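# Transfer top well plate from rack K1 to nest N1

## Task

Take the top 96-well plate off the stack rack K1 and set it in the plate nest N1, lying flat within the nest's locators and turned so its A1 well (the cut-off corner) is at the nest corner labelled A1. The lower plate must stay in K1 exactly as it is. The result only counts if it holds without the robot supporting it, so release the plate and move the gripper away before finishing.

## Robot and tools

Robot: a single six-joint arm with a two-finger parallel gripper. Joint order is waist, shoulder, elbow, forearm roll, wrist pitch, wrist roll. The gripper's fingers extend along its own +z axis and close along its y axis.

Frame: the scene frame has its origin on the tabletop directly under the arm base, +z up, and +y pointing left when you face along +x. The arm base may sit slightly tilted. Results report end_effector_position (metres) and end_effector_quat_wxyz, plus linear (m/s) and angular (rad/s) velocities, all in this frame. That position is the point between the pads when closed; closed fingertips reach about 33 mm past it, fully open ones about 9 mm. Closing also pushes the tips roughly 24 mm further out from the arm, so keep that much room above any surface. The printed hand position can be off, more so when the arm is stretched far.

execute_actions takes {"actions": [...]} with zero or one item, plus optional "pictures" (true/false; pictures come by default). An empty list just reports the current state. A movement item is {"rows": [[9 numbers], ...], "steps": n} with 1 to 15 rows and steps at most 15 (default 15); each step is 1/30 s, one row per step, and the final row repeats if rows run out. A wait item is {"steps": n} with n up to 300; it commands nothing and returns after that many steps counted from the previous result. A refused call sends nothing to the robot.

Each row is one list of 9 numbers, each in [-1, 1], covering the whole arm: six joint values, then gripper/position, gripper/force_limit, gripper/speed.
Joint values are offsets, not poses: each is a displacement from the joint angles printed in the most recent result that lists them (before any such result in the scene, from where the arm is when the action begins). They are not added to the previous row. Scale: 1.0 equals 1.398 rad for waist and shoulder, 2.097 rad for elbow, 2.622 rad for forearm roll, wrist pitch and wrist roll. Sending all zeros drives the arm back to those reference angles; it is not a hold or a pause. Joint ranges (rad): elbow -2.792 to 2.792, every other joint -6.283 to 6.283. Asking for more than 0.010 rad beyond a limit gets the call refused; near a limit the command is clipped and the result may say "joint sent to its limit" (its absence proves nothing).
Motion is capped: targets stay within 0.456 rad (waist, shoulder), 0.683 (elbow) or 0.854 (wrist joints) of the measured angle, and are scaled back if they would shift the gripper over 70 mm from where it is. Top joint speeds are 2.09, 3.14 and 3.93 rad/s for those groups, with about 0.3 s to accelerate; joints arrive together. Big moves therefore need several calls.
Gripper values are absolute settings: position +1 fully open (140 mm), about -0.8 pads touching, -1 closes until blocked. force_limit -1/0/+1 gives about 14/60/107 N of squeeze; speed -1/0/+1 gives about 30/140/250 mm/s.

Result lines: Joint positions and Joint velocities in joint order (rad, rad/s); position_measured in counts (3 open, 230 pads met, not linear); object_status 0 moving, 1 blocked while opening, 2 blocked while closing (a grip), 3 reached target or pads met (thin items may still be held). Confirm a grip by status 2. To tighten a grip, raise force_limit and nudge position, e.g. -1 to -0.98. "joint command not followed" means the clearance check altered targets (mount blocks and posts count as arm). HELD marks steps where your row was partly or wholly not sent. MOTOR HOT warns of overheating; holding loads heats motors, even while idle.

The simulation keeps running while you think; the arm continues toward the last row's target until it has nearly stopped.

zoom_image: {"camera": name, "region": [x0, y0, x1, y1]} in pixels from the top-left, at most 504x504, on the latest image. Cameras: cam_high and cam_low 896x504, cam_wrist 504x504 fisheye.

finished_scene: {"scene": number}; ends the current scene irreversibly and reports success.

Cautions: contact torque at a joint's load limit (waist and shoulder 323, elbow 152, wrist joints 42.7 N m, held weight included) or any outside force of 144 N stops the arm for 10 s and drops the rest of the call. Brief tugs on held parts or pushes on loose ones may occur. Do not drop the plate, slam it, push hard, or let anything leave the table; disturbing the lower plate in K1 fails the task. Well A1 sits at each plate's cut-off corner.

Each tool is called after ">>>" as name([rows], argument=value, ...), one row to a line, values as JSON.

## Session

>>> execute_actions(actions=[])

Scene clock: 0.00 s of 8400.00 s.
end_effector_position=(+0.7680, -0.1601, +0.1440) position_measured=3 object_status=3 end_effector_quat_wxyz=(+0.107, +0.806, +0.450, +0.369) end_effector_velocity=(-0.001, +0.000, -0.000) end_effector_angular_velocity=(+0.001, +0.001, +0.000)
Joint positions: [-0.434  0.339  2.075  1.449  0.45  -1.162]
Joint velocities: [-0.001  0.     0.001  0.     0.001 -0.001]

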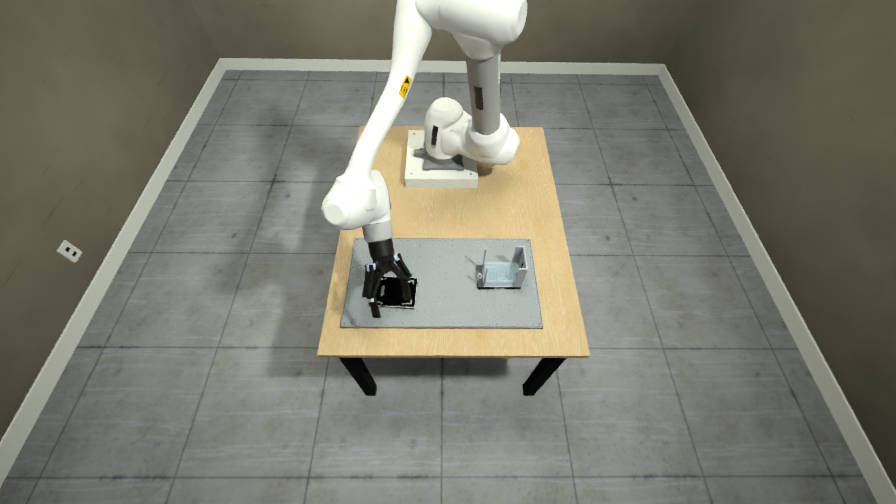

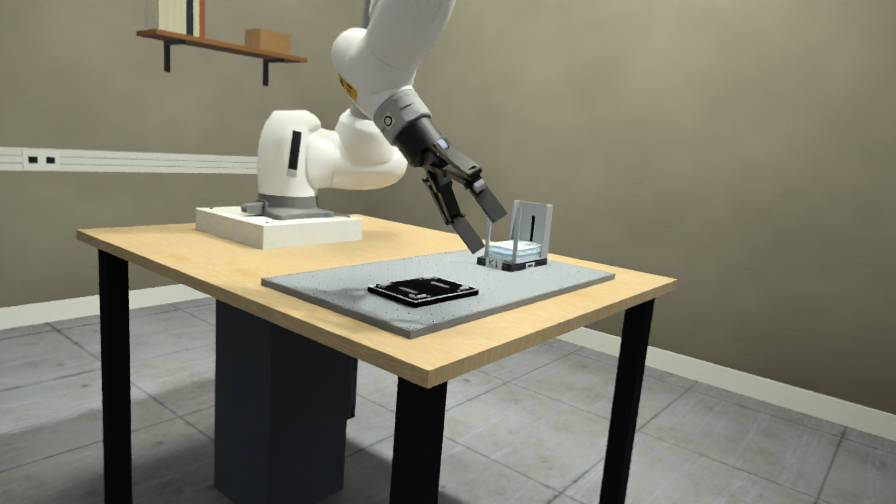

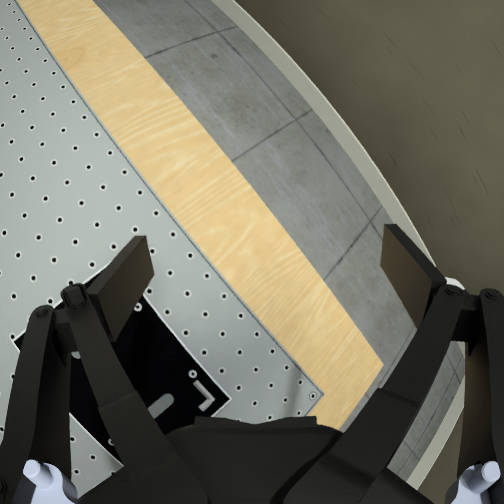

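>>> zoom_image(camera="cam_high", region=[330, 230, 560, 340])

>>> zoom_image(camera="cam_low", region=[350, 190, 580, 320])

Region (330, 230, 560, 340) of cam_high's 896x504 image, scaled by 2.191, with more detail than that image has; it fills the top 241 rows of this view, and the rest is white.

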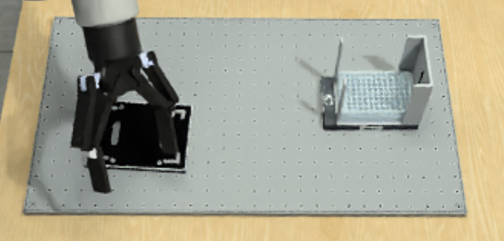

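Region (350, 190, 580, 320) of cam_low's 896x504 image, scaled by 2.191, with more detail than that image has; it fills the top 285 rows of this view, and the rest is white.

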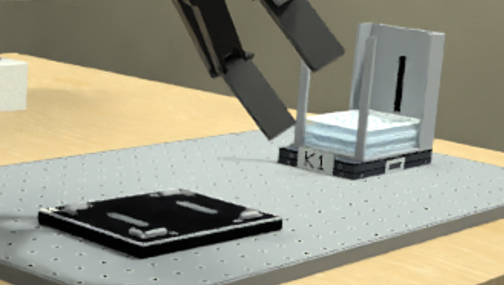

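>>> execute_actions([
  {"rows":[[0.1,-0.173,-0.1153,-0.5526,0.2904,-0.667,1,0,0]],"steps":15},
], pictures=false)

>>> execute_actions([
  {"steps":30},
])

Scene clock: 41.27 s of 8400.00 s.
end_effector_position=(+0.6874, -0.0322, +0.2584) position_measured=3 object_status=3 end_effector_quat_wxyz=(+0.141, +0.173, +0.943, +0.247) end_effector_velocity=(-0.417, -0.110, +0.026) end_effector_angular_velocity=(-2.328, -0.317, +3.771)
Joint positions: [-0.344  0.183  1.92   0.677  0.938 -1.935]
Joint velocities: [ 0.168 -0.289 -0.288 -2.234  0.907 -2.358]
Steps of this call (steps 1 to 90: nothing new was sent; then 37.77 s passed at rest; steps 91 to 105: all 15 steps of this action). Readings (joint positions | what the end effector reports):
91: [-0.434 0.339 2.075 1.448 0.450 -1.163] | position_measured=3 object_status=3
92: [-0.432 0.336 2.072 1.437 0.460 -1.175] | position_measured=3 object_status=3
94: [-0.422 0.317 2.054 1.371 0.519 -1.240] | position_measured=3 object_status=3
98: [-0.393 0.268 2.005 1.177 0.671 -1.434] | position_measured=3 object_status=3
105: the state above

Scene clock: 42.27 s of 8400.00 s.
end_effector_position=(+0.5681, -0.1371, +0.2997) position_measured=3 object_status=3 end_effector_quat_wxyz=(+0.003, -0.499, +0.866, +0.002) end_effector_velocity=(+0.000, +0.001, +0.000) end_effector_angular_velocity=(-0.001, -0.000, +0.001)
Joint positions: [-0.294  0.097  1.833  0.001  1.211 -2.911]
Joint velocities: [ 0.002  0.    -0.    -0.001  0.     0.001]
Steps of this call (steps 1 to 30: the robot went on to your last target). Readings (joint positions | what the end effector reports):
1: [-0.339 0.174 1.911 0.604 0.968 -2.017] | position_measured=3 object_status=3
2: [-0.334 0.166 1.902 0.536 0.995 -2.101] | position_measured=3 object_status=3
4: [-0.325 0.150 1.886 0.414 1.044 -2.277] | position_measured=3 object_status=3
8: [-0.308 0.121 1.858 0.191 1.134 -2.619] | position_measured=3 object_status=3
30: the state above
The arm was judged still, so your last target was given up. Only a new action makes it travel on or press farther. Fingers that are still opening or closing keep moving.
camera_calibration (this result's frames):
cam_wrist: T_world_to_cam=[[-0.823691, 0.56461, -0.0524209, 0.568363], [0.492198, 0.757818, 0.428313, -0.299634], [0.281555, 0.326996, -0.902109, 0.332488], [0, 0, 0, 1]] pos_world=[0.522021, -0.202558, 0.458072]

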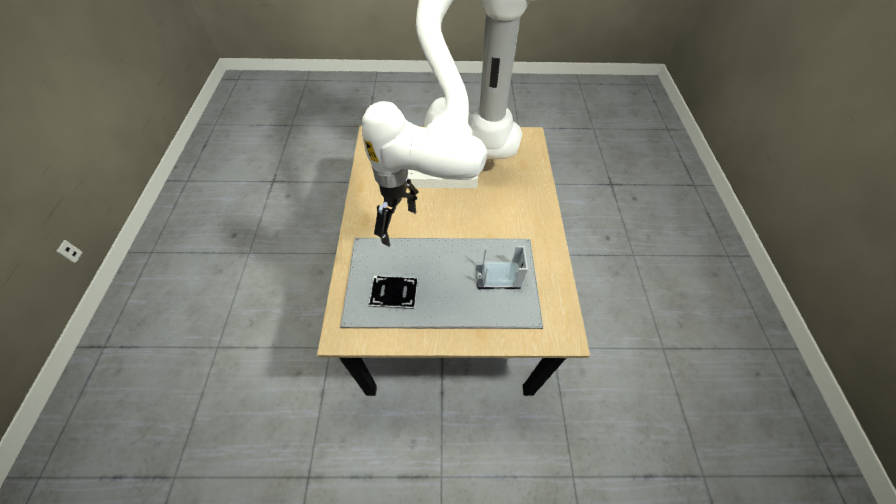

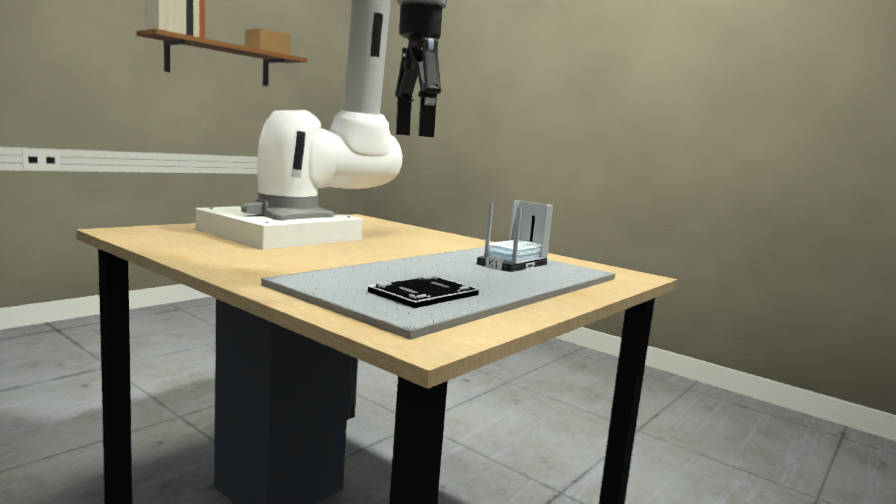

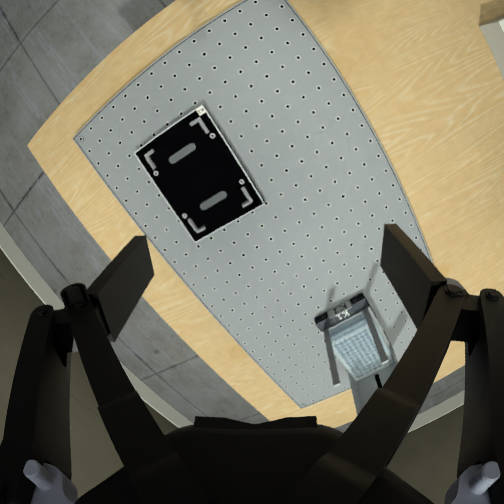

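The model is accurate. Looking at the nest.

>>> zoom_image(camera="cam_wrist", region=[120, 90, 280, 250])

>>> zoom_image(camera="cam_high", region=[355, 265, 435, 320])

>>> execute_actions([
  {"rows":[[0.3755,0,0,0,0,0,1,0,0]],"steps":15},
], pictures=false)

>>> execute_actions([
  {"steps":20},
])

Region (120, 90, 280, 250) of cam_wrist's 504x504 image, scaled by 3.150, with more detail than that image has.

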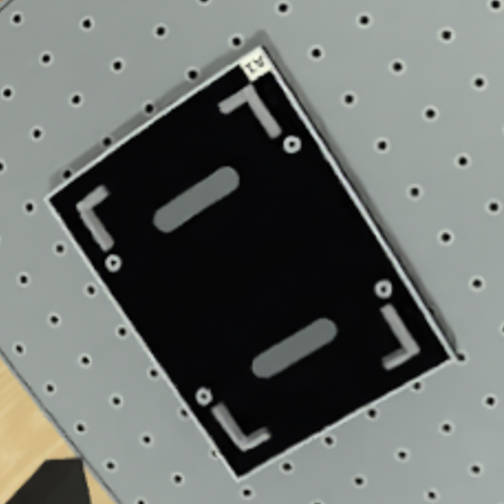

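Region (355, 265, 435, 320) of cam_high's 896x504 image, scaled by 6.300, with more detail than that image has; it fills the top 346 rows of this view, and the rest is white.

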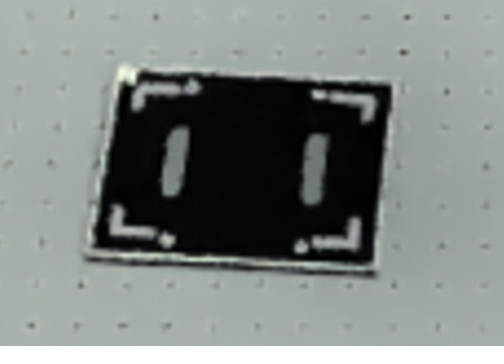

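Scene clock: 49.13 s of 8400.00 s.
end_effector_position=(+0.5791, +0.0749, +0.3008) position_measured=3 object_status=3 end_effector_quat_wxyz=(+0.003, -0.648, +0.761, +0.002) end_effector_velocity=(-0.067, +0.502, +0.002) end_effector_angular_velocity=(-0.000, -0.003, +0.865)
Joint positions: [ 0.071  0.097  1.833  0.001  1.211 -2.911]
Joint velocities: [ 0.865 -0.     0.001  0.002  0.    -0.   ]
Steps of this call (steps 1 to 90: nothing new was sent; then 3.37 s passed at rest; steps 91 to 105: all 15 steps of this action). Readings (joint positions | what the end effector reports):
91: [-0.294 0.097 1.833 0.001 1.211 -2.911] | position_measured=3 object_status=3
92: [-0.287 0.097 1.833 0.001 1.211 -2.911] | position_measured=3 object_status=3
94: [-0.252 0.097 1.833 0.001 1.211 -2.911] | position_measured=3 object_status=3
98: [-0.134 0.097 1.833 0.001 1.211 -2.911] | position_measured=3 object_status=3
105: the state above

Scene clock: 49.80 s of 8400.00 s.
end_effector_position=(+0.5596, +0.1662, +0.3013) position_measured=3 object_status=3 end_effector_quat_wxyz=(-0.003, +0.707, -0.707, -0.001) end_effector_velocity=(-0.000, +0.000, +0.000) end_effector_angular_velocity=(-0.000, +0.001, -0.000)
Joint positions: [ 0.231  0.097  1.833  0.001  1.211 -2.911]
Joint velocities: [ 0.     0.    -0.     0.     0.001  0.   ]
Steps of this call (steps 1 to 20: the robot went on to your last target). Readings (joint positions | what the end effector reports):
1: [0.100 0.097 1.833 0.001 1.211 -2.911] | position_measured=3 object_status=3
2: [0.129 0.097 1.833 0.001 1.211 -2.911] | position_measured=3 object_status=3
4: [0.185 0.097 1.833 0.001 1.211 -2.911] | position_measured=3 object_status=3
8: [0.231 0.097 1.833 0.001 1.211 -2.911] | position_measured=3 object_status=3
20: the state above
camera_calibration (this result's frames):
cam_wrist: T_world_to_cam=[[-0.995587, 0.0757616, -0.0553706, 0.568568], [0.044858, 0.902516, 0.428314, -0.299646], [0.0824226, 0.42394, -0.901932, 0.332469], [0, 0, 0, 1]] pos_world=[0.552098, 0.0864131, 0.459689]

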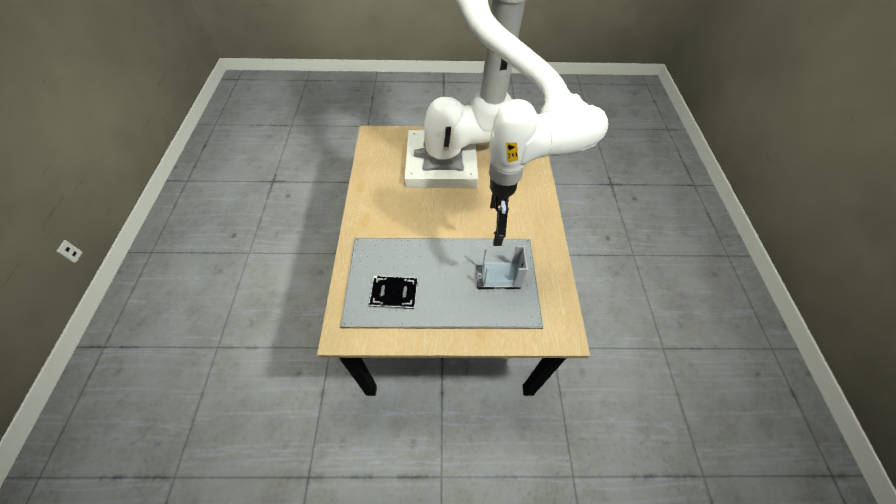

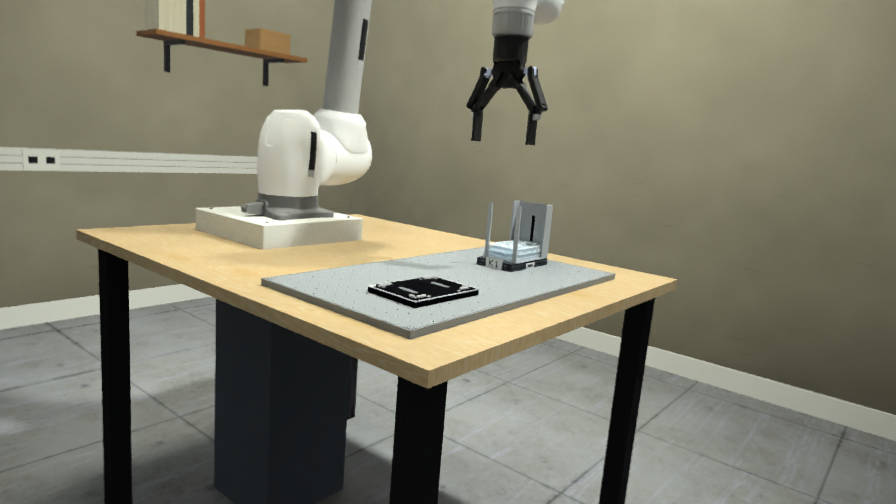

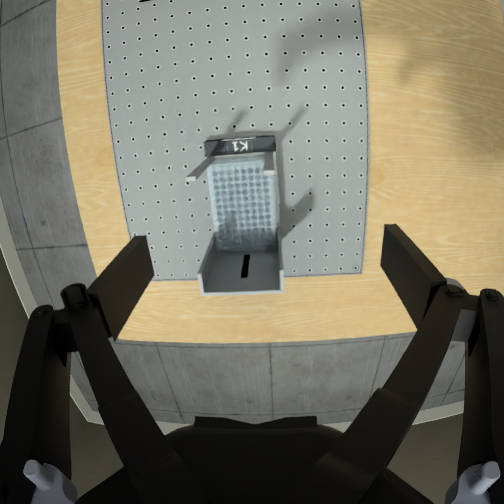

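>>> zoom_image(camera="cam_wrist", region=[160, 130, 330, 300])

>>> zoom_image(camera="cam_low", region=[465, 190, 565, 280])

Region (160, 130, 330, 300) of cam_wrist's 504x504 image, scaled by 2.965, with more detail than that image has.

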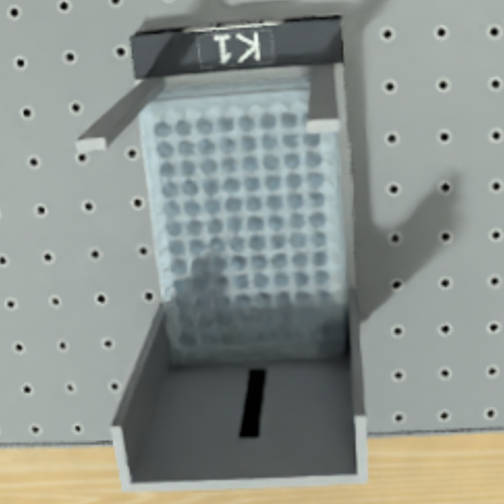

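Region (465, 190, 565, 280) of cam_low's 896x504 image, scaled by 5.040, with more detail than that image has; it fills the top 454 rows of this view, and the rest is white.

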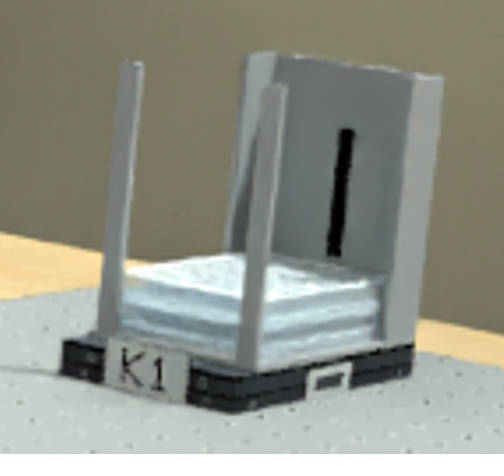

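>>> execute_actions([
  {"rows":[[0.0335,0.0925,0.0111,0,-0.058,0.018,1,0,0]],"steps":15},
], pictures=false)

>>> execute_actions([
  {"steps":10},
])

>>> zoom_image(camera="cam_wrist", region=[150, 80, 390, 320])

Scene clock: 71.60 s of 8400.00 s.
end_effector_position=(+0.5925, +0.2044, +0.2114) position_measured=3 object_status=3 end_effector_quat_wxyz=(-0.003, +0.707, -0.707, -0.002) end_effector_velocity=(+0.001, +0.000, +0.000) end_effector_angular_velocity=(+0.001, -0.001, -0.001)
Joint positions: [ 0.278  0.226  1.857  0.001  1.059 -2.864]
Joint velocities: [-0.     0.    -0.001  0.001 -0.001  0.   ]
Steps of this call (steps 1 to 15: the robot went on to your last target; steps 16 to 90: nothing new was sent; then 18.30 s passed at rest; steps 91 to 105: all 15 steps of this action). Readings (joint positions | what the end effector reports):
91: [0.231 0.098 1.833 0.001 1.211 -2.911] | position_measured=3 object_status=3
92: [0.233 0.103 1.834 0.001 1.204 -2.909] | position_measured=3 object_status=3
94: [0.246 0.138 1.840 0.001 1.162 -2.896] | position_measured=3 object_status=3
98: [0.275 0.220 1.856 0.001 1.067 -2.866] | position_measured=3 object_status=3
105: the state above

Scene clock: 71.93 s of 8400.00 s.
end_effector_position=(+0.5926, +0.2044, +0.2114) position_measured=3 object_status=3 end_effector_quat_wxyz=(-0.003, +0.707, -0.707, -0.002) end_effector_velocity=(+0.000, +0.001, +0.000) end_effector_angular_velocity=(-0.000, -0.001, +0.002)
Joint positions: [ 0.278  0.226  1.856  0.001  1.059 -2.864]
Joint velocities: [ 0.001  0.    -0.001 -0.001  0.    -0.   ]
Steps of this call (steps 1 to 10: the robot went on to your last target). Readings (joint positions | what the end effector reports):
1: [0.278 0.226 1.857 0.001 1.059 -2.864] | position_measured=3 object_status=3
2: [0.278 0.226 1.857 0.001 1.059 -2.864] | position_measured=3 object_status=3
4: [0.278 0.226 1.857 0.001 1.059 -2.864] | position_measured=3 object_status=3
8: [0.278 0.226 1.856 0.001 1.059 -2.864] | position_measured=3 object_status=3
10: the state above
camera_calibration (this result's frames):
cam_wrist: T_world_to_cam=[[-0.995585, 0.0762055, -0.0548032, 0.593321], [0.0455198, 0.902575, 0.42812, -0.297518], [0.0820891, 0.423735, -0.902059, 0.232704], [0, 0, 0, 1]] pos_world=[0.585142, 0.124713, 0.369802]

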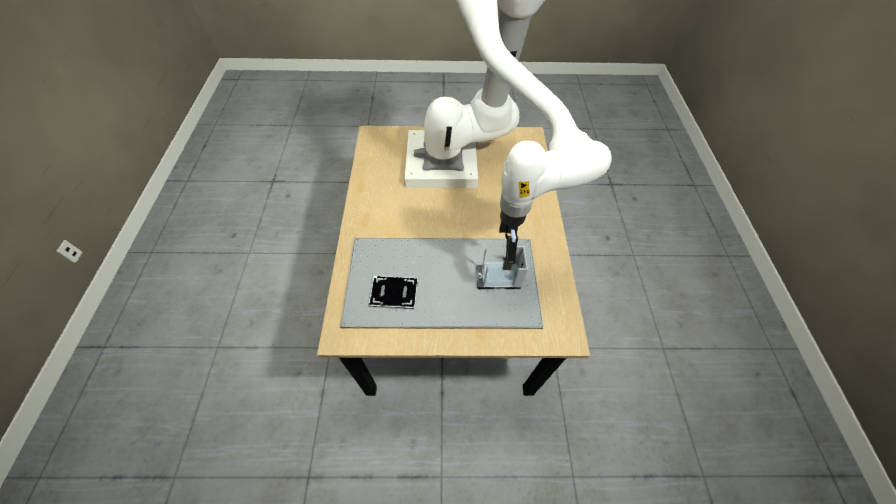

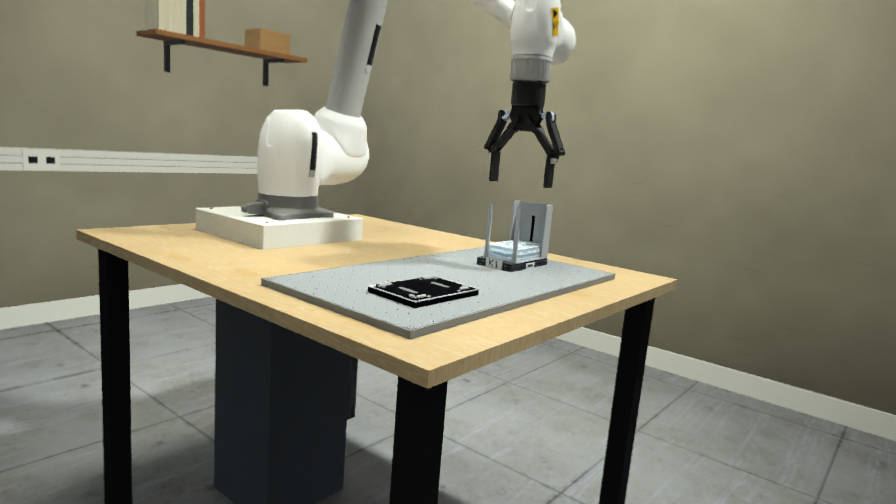

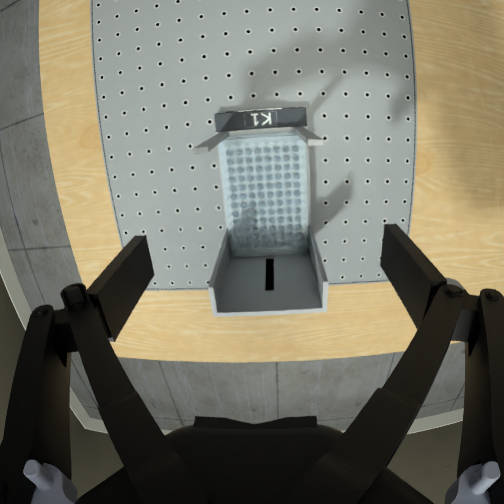

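Region (150, 80, 390, 320) of cam_wrist's 504x504 image, scaled by 2.100, with more detail than that image has.

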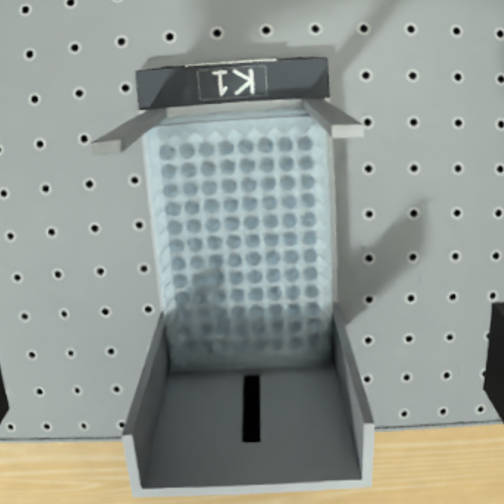

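>>> zoom_image(camera="cam_wrist", region=[210, 120, 320, 180])

>>> zoom_image(camera="cam_wrist", region=[210, 210, 320, 270])

Region (210, 120, 320, 180) of cam_wrist's 504x504 image, scaled by 4.582, with more detail than that image has; it fills the top 275 rows of this view, and the rest is white.

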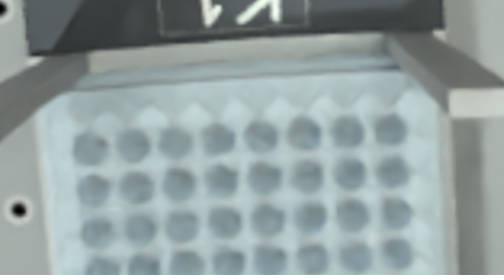

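Region (210, 210, 320, 270) of cam_wrist's 504x504 image, scaled by 4.582, with more detail than that image has; it fills the top 275 rows of this view, and the rest is white.

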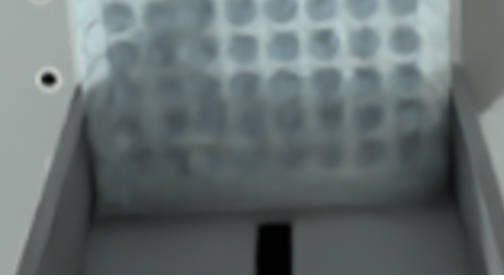

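>>> execute_actions([
  {"rows":[[0.0106,0.0655,0.0333,0,-0.0615,0.0057,0.5,-0.3,0]],"steps":15},
], pictures=false)

>>> execute_actions([
  {"steps":10},
])

>>> zoom_image(camera="cam_low", region=[465, 190, 565, 280])

Scene clock: 102.67 s of 8400.00 s.
end_effector_position=(+0.5937, +0.2149, +0.1215) position_measured=66 object_status=0 end_effector_quat_wxyz=(-0.003, +0.707, -0.707, -0.002) end_effector_velocity=(+0.000, -0.001, -0.000) end_effector_angular_velocity=(+0.001, +0.001, -0.002)
Joint positions: [ 0.292  0.318  1.926  0.001  0.898 -2.849]
Joint velocities: [-0.002 -0.     0.     0.001  0.    -0.   ]
Steps of this call (steps 1 to 15: the robot went on to your last target; steps 16 to 90: nothing new was sent; then 27.23 s passed at rest; steps 91 to 105: all 15 steps of this action). Readings (joint positions | what the end effector reports):
91: [0.278 0.227 1.857 0.001 1.058 -2.863] | position_measured=3 object_status=0
92: [0.279 0.232 1.860 0.001 1.047 -2.862] | position_measured=8 object_status=0
94: [0.284 0.266 1.886 0.001 0.987 -2.857] | position_measured=24 object_status=0
98: [0.292 0.318 1.926 0.001 0.899 -2.849] | position_measured=54 object_status=0
105: the state above

Scene clock: 103.00 s of 8400.00 s.
end_effector_position=(+0.5937, +0.2149, +0.1214) position_measured=66 object_status=3 end_effector_quat_wxyz=(-0.003, +0.707, -0.707, -0.002) end_effector_velocity=(+0.000, -0.000, -0.000) end_effector_angular_velocity=(+0.000, +0.000, -0.000)
Joint positions: [ 0.292  0.318  1.926  0.001  0.898 -2.849]
Joint velocities: [-0.     0.    -0.     0.001  0.    -0.   ]
Steps of this call (steps 1 to 10: the robot went on to your last target). Readings (joint positions | what the end effector reports):
1: [0.292 0.318 1.926 0.001 0.898 -2.849] | position_measured=66 object_status=3
2: [0.292 0.318 1.926 0.001 0.898 -2.849] | position_measured=66 object_status=3
4: [0.292 0.318 1.926 0.001 0.898 -2.849] | position_measured=66 object_status=3
8: [0.292 0.318 1.926 0.001 0.898 -2.849] | position_measured=66 object_status=3
10: the state above
camera_calibration (this result's frames):
cam_wrist: T_world_to_cam=[[-0.995582, 0.0764089, -0.0545638, 0.5886], [0.0458192, 0.902628, 0.427977, -0.268631], [0.081952, 0.423586, -0.902141, 0.147139], [0, 0, 0, 1]] pos_world=[0.58625, 0.135174, 0.279824]

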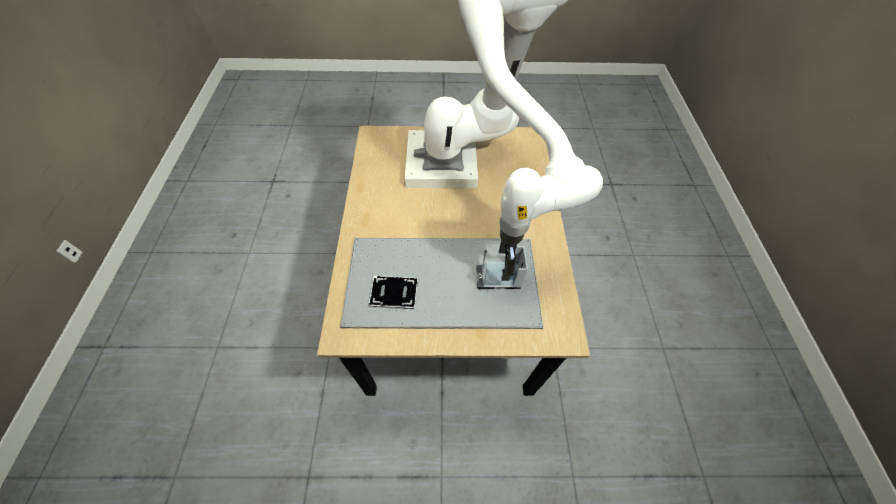

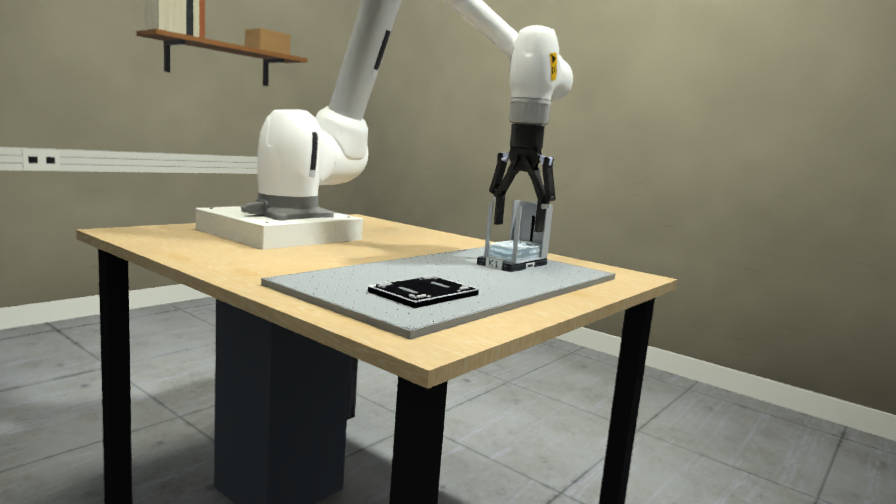

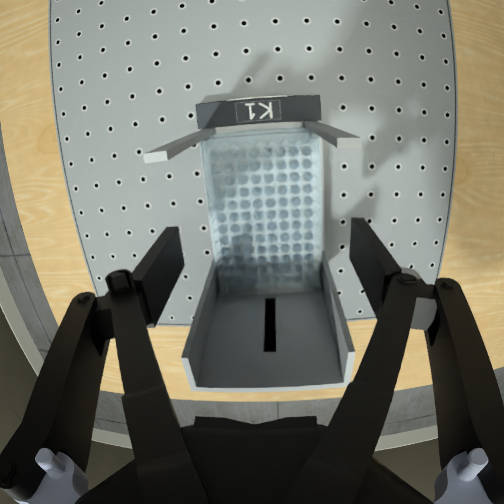

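Region (465, 190, 565, 280) of cam_low's 896x504 image, scaled by 5.040, with more detail than that image has; it fills the top 454 rows of this view, and the rest is white.

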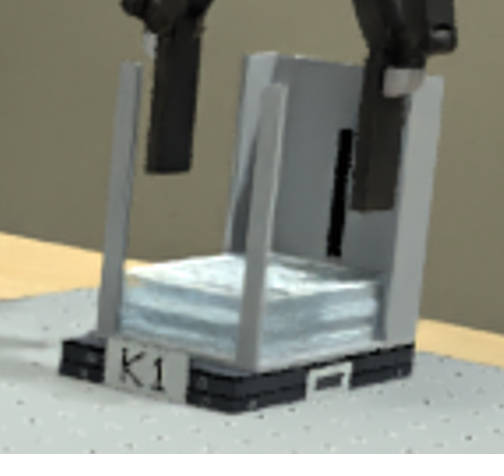

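>>> execute_actions([
  {"rows":[[0,0.028,0.0115,0,-0.0241,0,0.4,-0.3,0]],"steps":15},
])

>>> zoom_image(camera="cam_low", region=[475, 220, 555, 275])

>>> zoom_image(camera="cam_wrist", region=[150, 110, 390, 350])

Scene clock: 111.97 s of 8400.00 s.
end_effector_position=(+0.5936, +0.2150, +0.0864) position_measured=78 object_status=3 end_effector_quat_wxyz=(-0.002, +0.707, -0.707, -0.002) end_effector_velocity=(-0.000, +0.000, -0.000) end_effector_angular_velocity=(+0.000, -0.000, +0.001)
Joint positions: [ 0.292  0.357  1.951  0.001  0.835 -2.849]
Joint velocities: [ 0.    -0.     0.001  0.    -0.001 -0.   ]
Steps of this call (steps 1 to 15: the robot went on to your last target; steps 16 to 90: nothing new was sent; then 5.47 s passed at rest; steps 91 to 105: all 15 steps of this action). Readings (joint positions | what the end effector reports):
91: [0.292 0.318 1.926 0.001 0.897 -2.849] | position_measured=66 object_status=0
92: [0.292 0.324 1.929 0.001 0.887 -2.849] | position_measured=72 object_status=0
94: [0.292 0.350 1.946 0.001 0.847 -2.849] | position_measured=78 object_status=0
98: [0.292 0.357 1.951 0.001 0.835 -2.849] | position_measured=78 object_status=0
105: the state above
camera_calibration (this result's frames):
cam_wrist: T_world_to_cam=[[-0.995587, 0.0764453, -0.0544298, 0.586636], [0.045916, 0.902658, 0.427902, -0.253843], [0.0818426, 0.423515, -0.902185, 0.115601], [0, 0, 0, 1]] pos_world=[0.586242, 0.135329, 0.244844]

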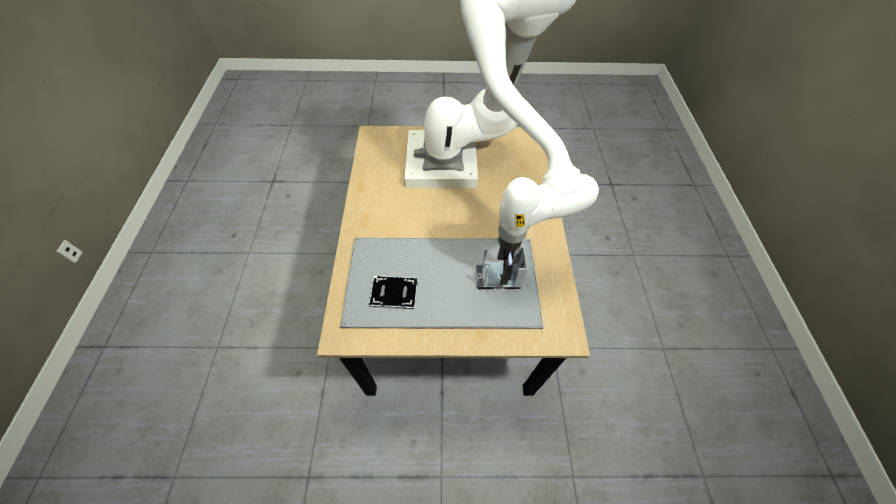

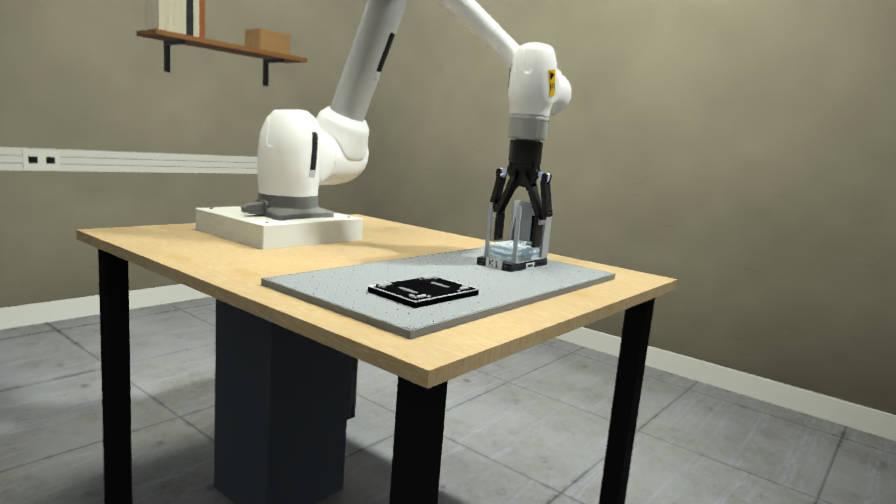

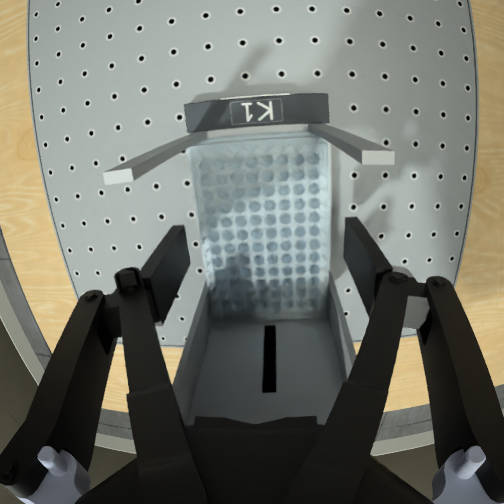

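Region (475, 220, 555, 275) of cam_low's 896x504 image, scaled by 6.300, with more detail than that image has; it fills the top 346 rows of this view, and the rest is white.

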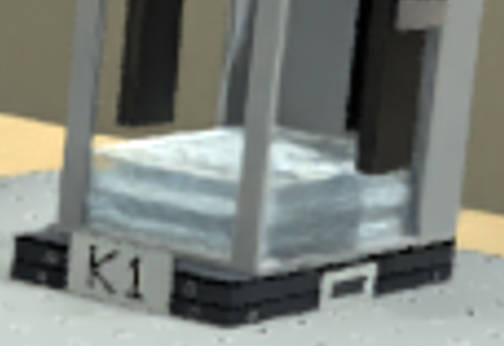

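Region (150, 110, 390, 350) of cam_wrist's 504x504 image, scaled by 2.100, with more detail than that image has.

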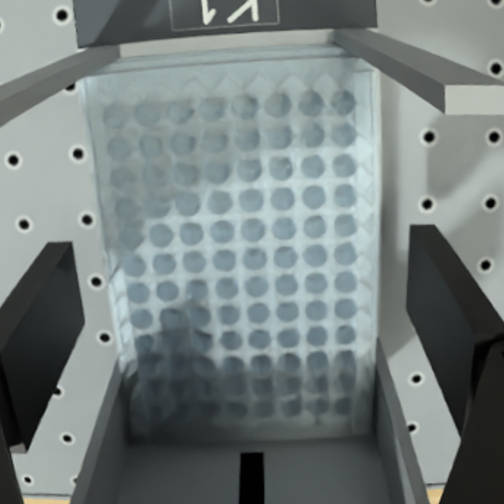

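>>> execute_actions([
  {"rows":[[0,0.0082,0.0032,0,-0.0069,0,0.33,-0.3,-0.5]],"steps":15},
])

>>> zoom_image(camera="cam_low", region=[475, 220, 555, 275])

>>> zoom_image(camera="cam_wrist", region=[150, 110, 390, 350])

Scene clock: 119.17 s of 8400.00 s.
end_effector_position=(+0.5934, +0.2150, +0.0764) position_measured=87 object_status=3 end_effector_quat_wxyz=(-0.002, +0.707, -0.707, -0.002) end_effector_velocity=(-0.001, -0.000, -0.000) end_effector_angular_velocity=(+0.000, +0.002, -0.001)
Joint positions: [ 0.292  0.368  1.957  0.001  0.816 -2.849]
Joint velocities: [ 0.    -0.     0.001  0.001  0.001  0.001]
Steps of this call (steps 1 to 15: the robot went on to your last target; steps 16 to 90: nothing new was sent; then 3.70 s passed at rest; steps 91 to 105: all 15 steps of this action). Readings (joint positions | what the end effector reports):
91: [0.292 0.357 1.951 0.001 0.834 -2.849] | position_measured=78 object_status=0
92: [0.292 0.362 1.952 0.001 0.826 -2.849] | position_measured=81 object_status=0
94: [0.292 0.368 1.957 0.001 0.817 -2.849] | position_measured=87 object_status=0
98: [0.292 0.368 1.957 0.001 0.816 -2.849] | position_measured=87 object_status=0
105: the state above
camera_calibration (this result's frames):
cam_wrist: T_world_to_cam=[[-0.995591, 0.0764537, -0.0543399, 0.58585], [0.0459652, 0.902673, 0.427865, -0.249559], [0.081763, 0.423481, -0.902208, 0.10667], [0, 0, 0, 1]] pos_world=[0.586016, 0.135307, 0.234851]

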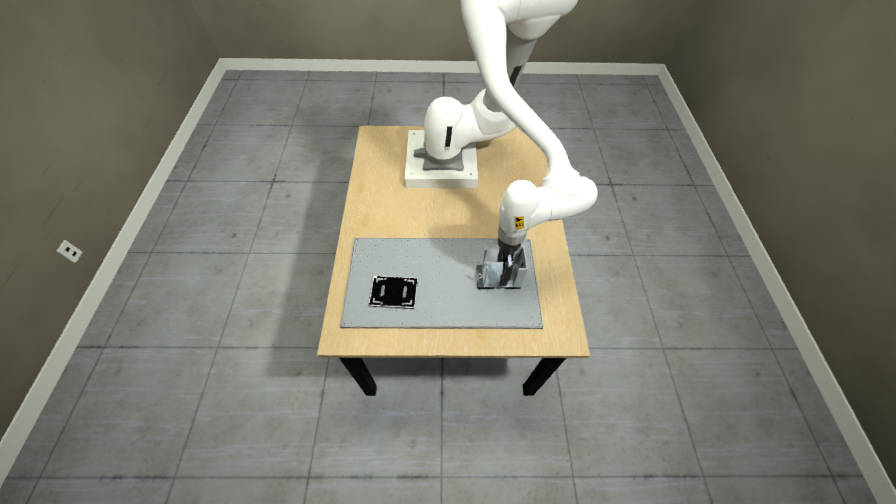

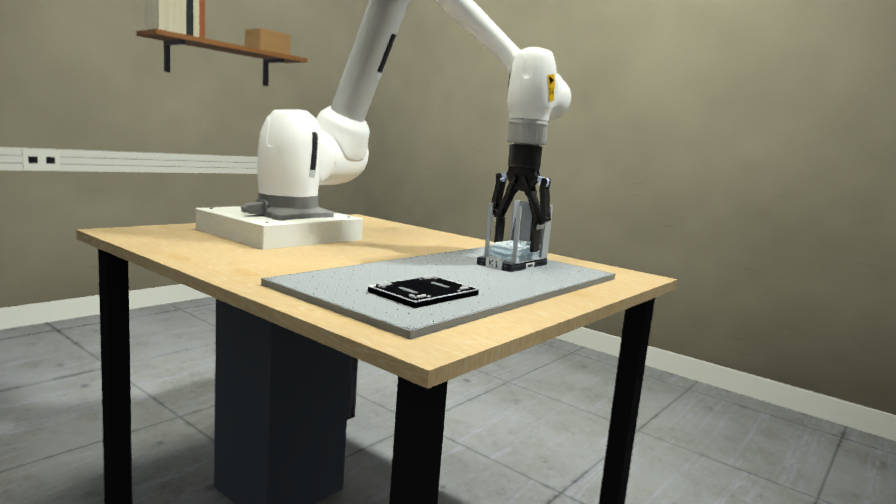

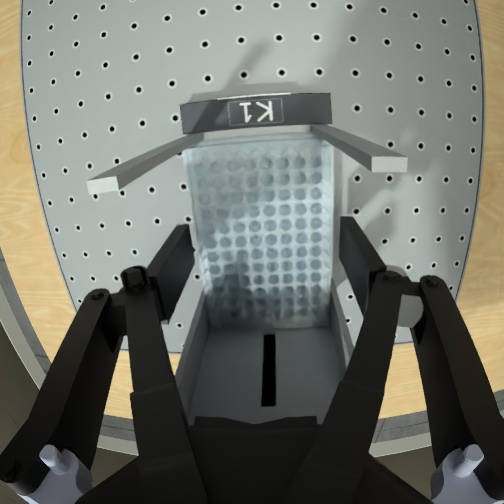

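Region (475, 220, 555, 275) of cam_low's 896x504 image, scaled by 6.300, with more detail than that image has; it fills the top 346 rows of this view, and the rest is white.

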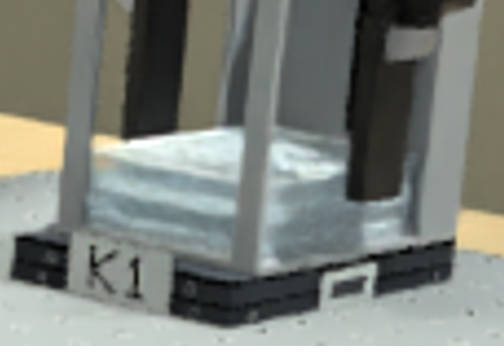

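Region (150, 110, 390, 350) of cam_wrist's 504x504 image, scaled by 2.100, with more detail than that image has.

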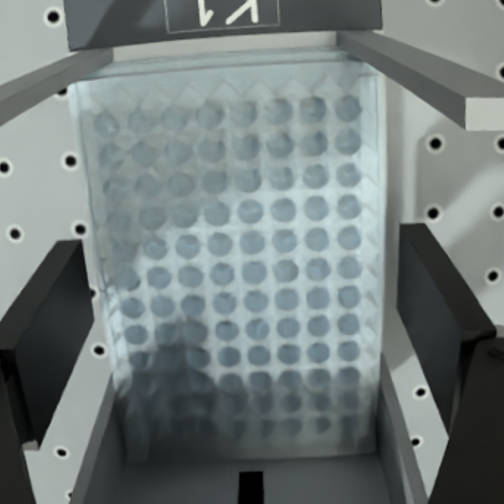

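>>> execute_actions([
  {"rows":[[0,0.0008,0.0003,0,-0.0007,0,-1,0,-0.8]],"steps":15},
], pictures=false)

>>> execute_actions([
  {"steps":10},
])

>>> zoom_image(camera="cam_low", region=[475, 220, 555, 275])

Scene clock: 124.90 s of 8400.00 s.
end_effector_position=(+0.5935, +0.2150, +0.0755) position_measured=107 object_status=2 end_effector_quat_wxyz=(-0.003, +0.707, -0.707, -0.002) end_effector_velocity=(-0.001, -0.000, -0.001) end_effector_angular_velocity=(-0.001, +0.002, +0.001)
Joint positions: [ 0.292  0.369  1.958  0.001  0.814 -2.849]
Joint velocities: [ 0.001  0.001  0.001 -0.     0.     0.   ]
Steps of this call (steps 1 to 15: the robot went on to your last target; steps 16 to 90: nothing new was sent; then 2.23 s passed at rest; steps 91 to 105: all 15 steps of this action). Readings (joint positions | what the end effector reports):
91: [0.292 0.368 1.957 0.001 0.816 -2.849] | position_measured=87 object_status=0
92: [0.292 0.369 1.958 0.001 0.815 -2.849] | position_measured=89 object_status=0
94: [0.292 0.369 1.958 0.001 0.815 -2.849] | position_measured=95 object_status=0
98: [0.292 0.369 1.958 0.001 0.814 -2.849] | position_measured=106 object_status=0
105: the state above

Scene clock: 125.23 s of 8400.00 s.
end_effector_position=(+0.5935, +0.2150, +0.0755) position_measured=107 object_status=2 end_effector_quat_wxyz=(-0.002, +0.707, -0.707, -0.002) end_effector_velocity=(+0.000, -0.000, +0.000) end_effector_angular_velocity=(+0.001, +0.001, -0.001)
Joint positions: [ 0.292  0.369  1.958  0.001  0.814 -2.849]
Joint velocities: [-0.001  0.    -0.     0.002  0.001 -0.001]
Steps of this call (steps 1 to 10: the robot went on to your last target). Readings (joint positions | what the end effector reports):
1: [0.292 0.369 1.958 0.001 0.814 -2.849] | position_measured=107 object_status=2
2: [0.292 0.369 1.958 0.001 0.814 -2.849] | position_measured=107 object_status=2
4: [0.292 0.369 1.958 0.001 0.814 -2.849] | position_measured=107 object_status=2
8: [0.292 0.369 1.958 0.001 0.814 -2.849] | position_measured=107 object_status=2
10: the state above
camera_calibration (this result's frames):
cam_wrist: T_world_to_cam=[[-0.995578, 0.0764585, -0.0545686, 0.585861], [0.0458657, 0.902644, 0.427937, -0.249113], [0.0819754, 0.423542, -0.90216, 0.105654], [0, 0, 0, 1]] pos_world=[0.586035, 0.135317, 0.233891]

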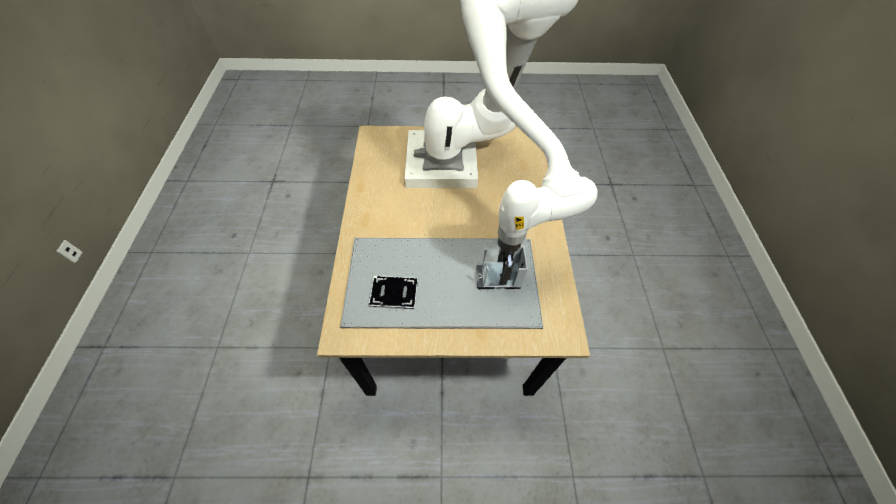

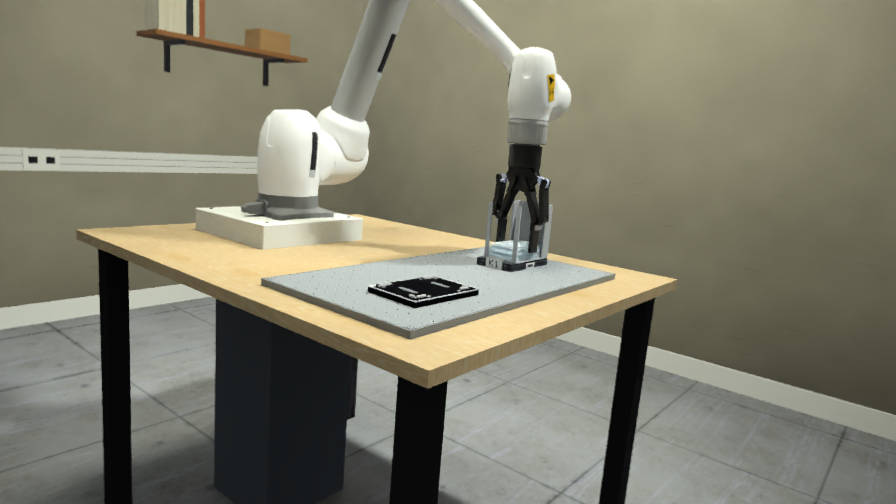

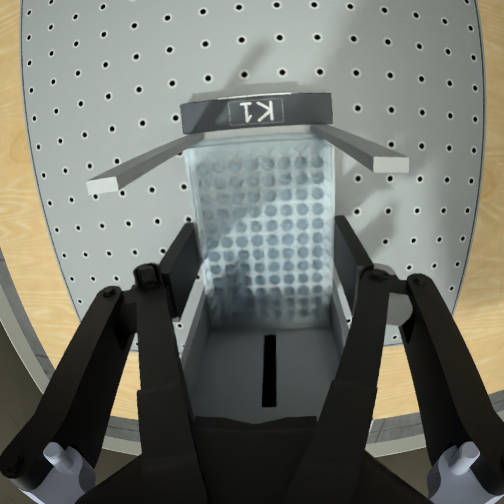

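Region (475, 220, 555, 275) of cam_low's 896x504 image, scaled by 6.300, with more detail than that image has; it fills the top 346 rows of this view, and the rest is white.

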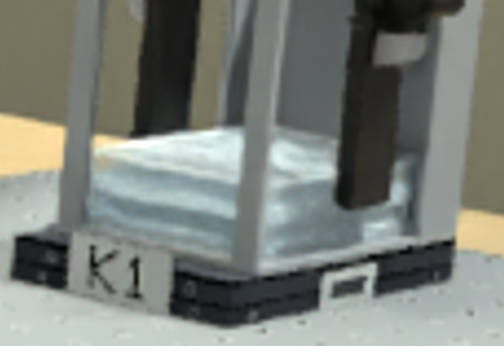

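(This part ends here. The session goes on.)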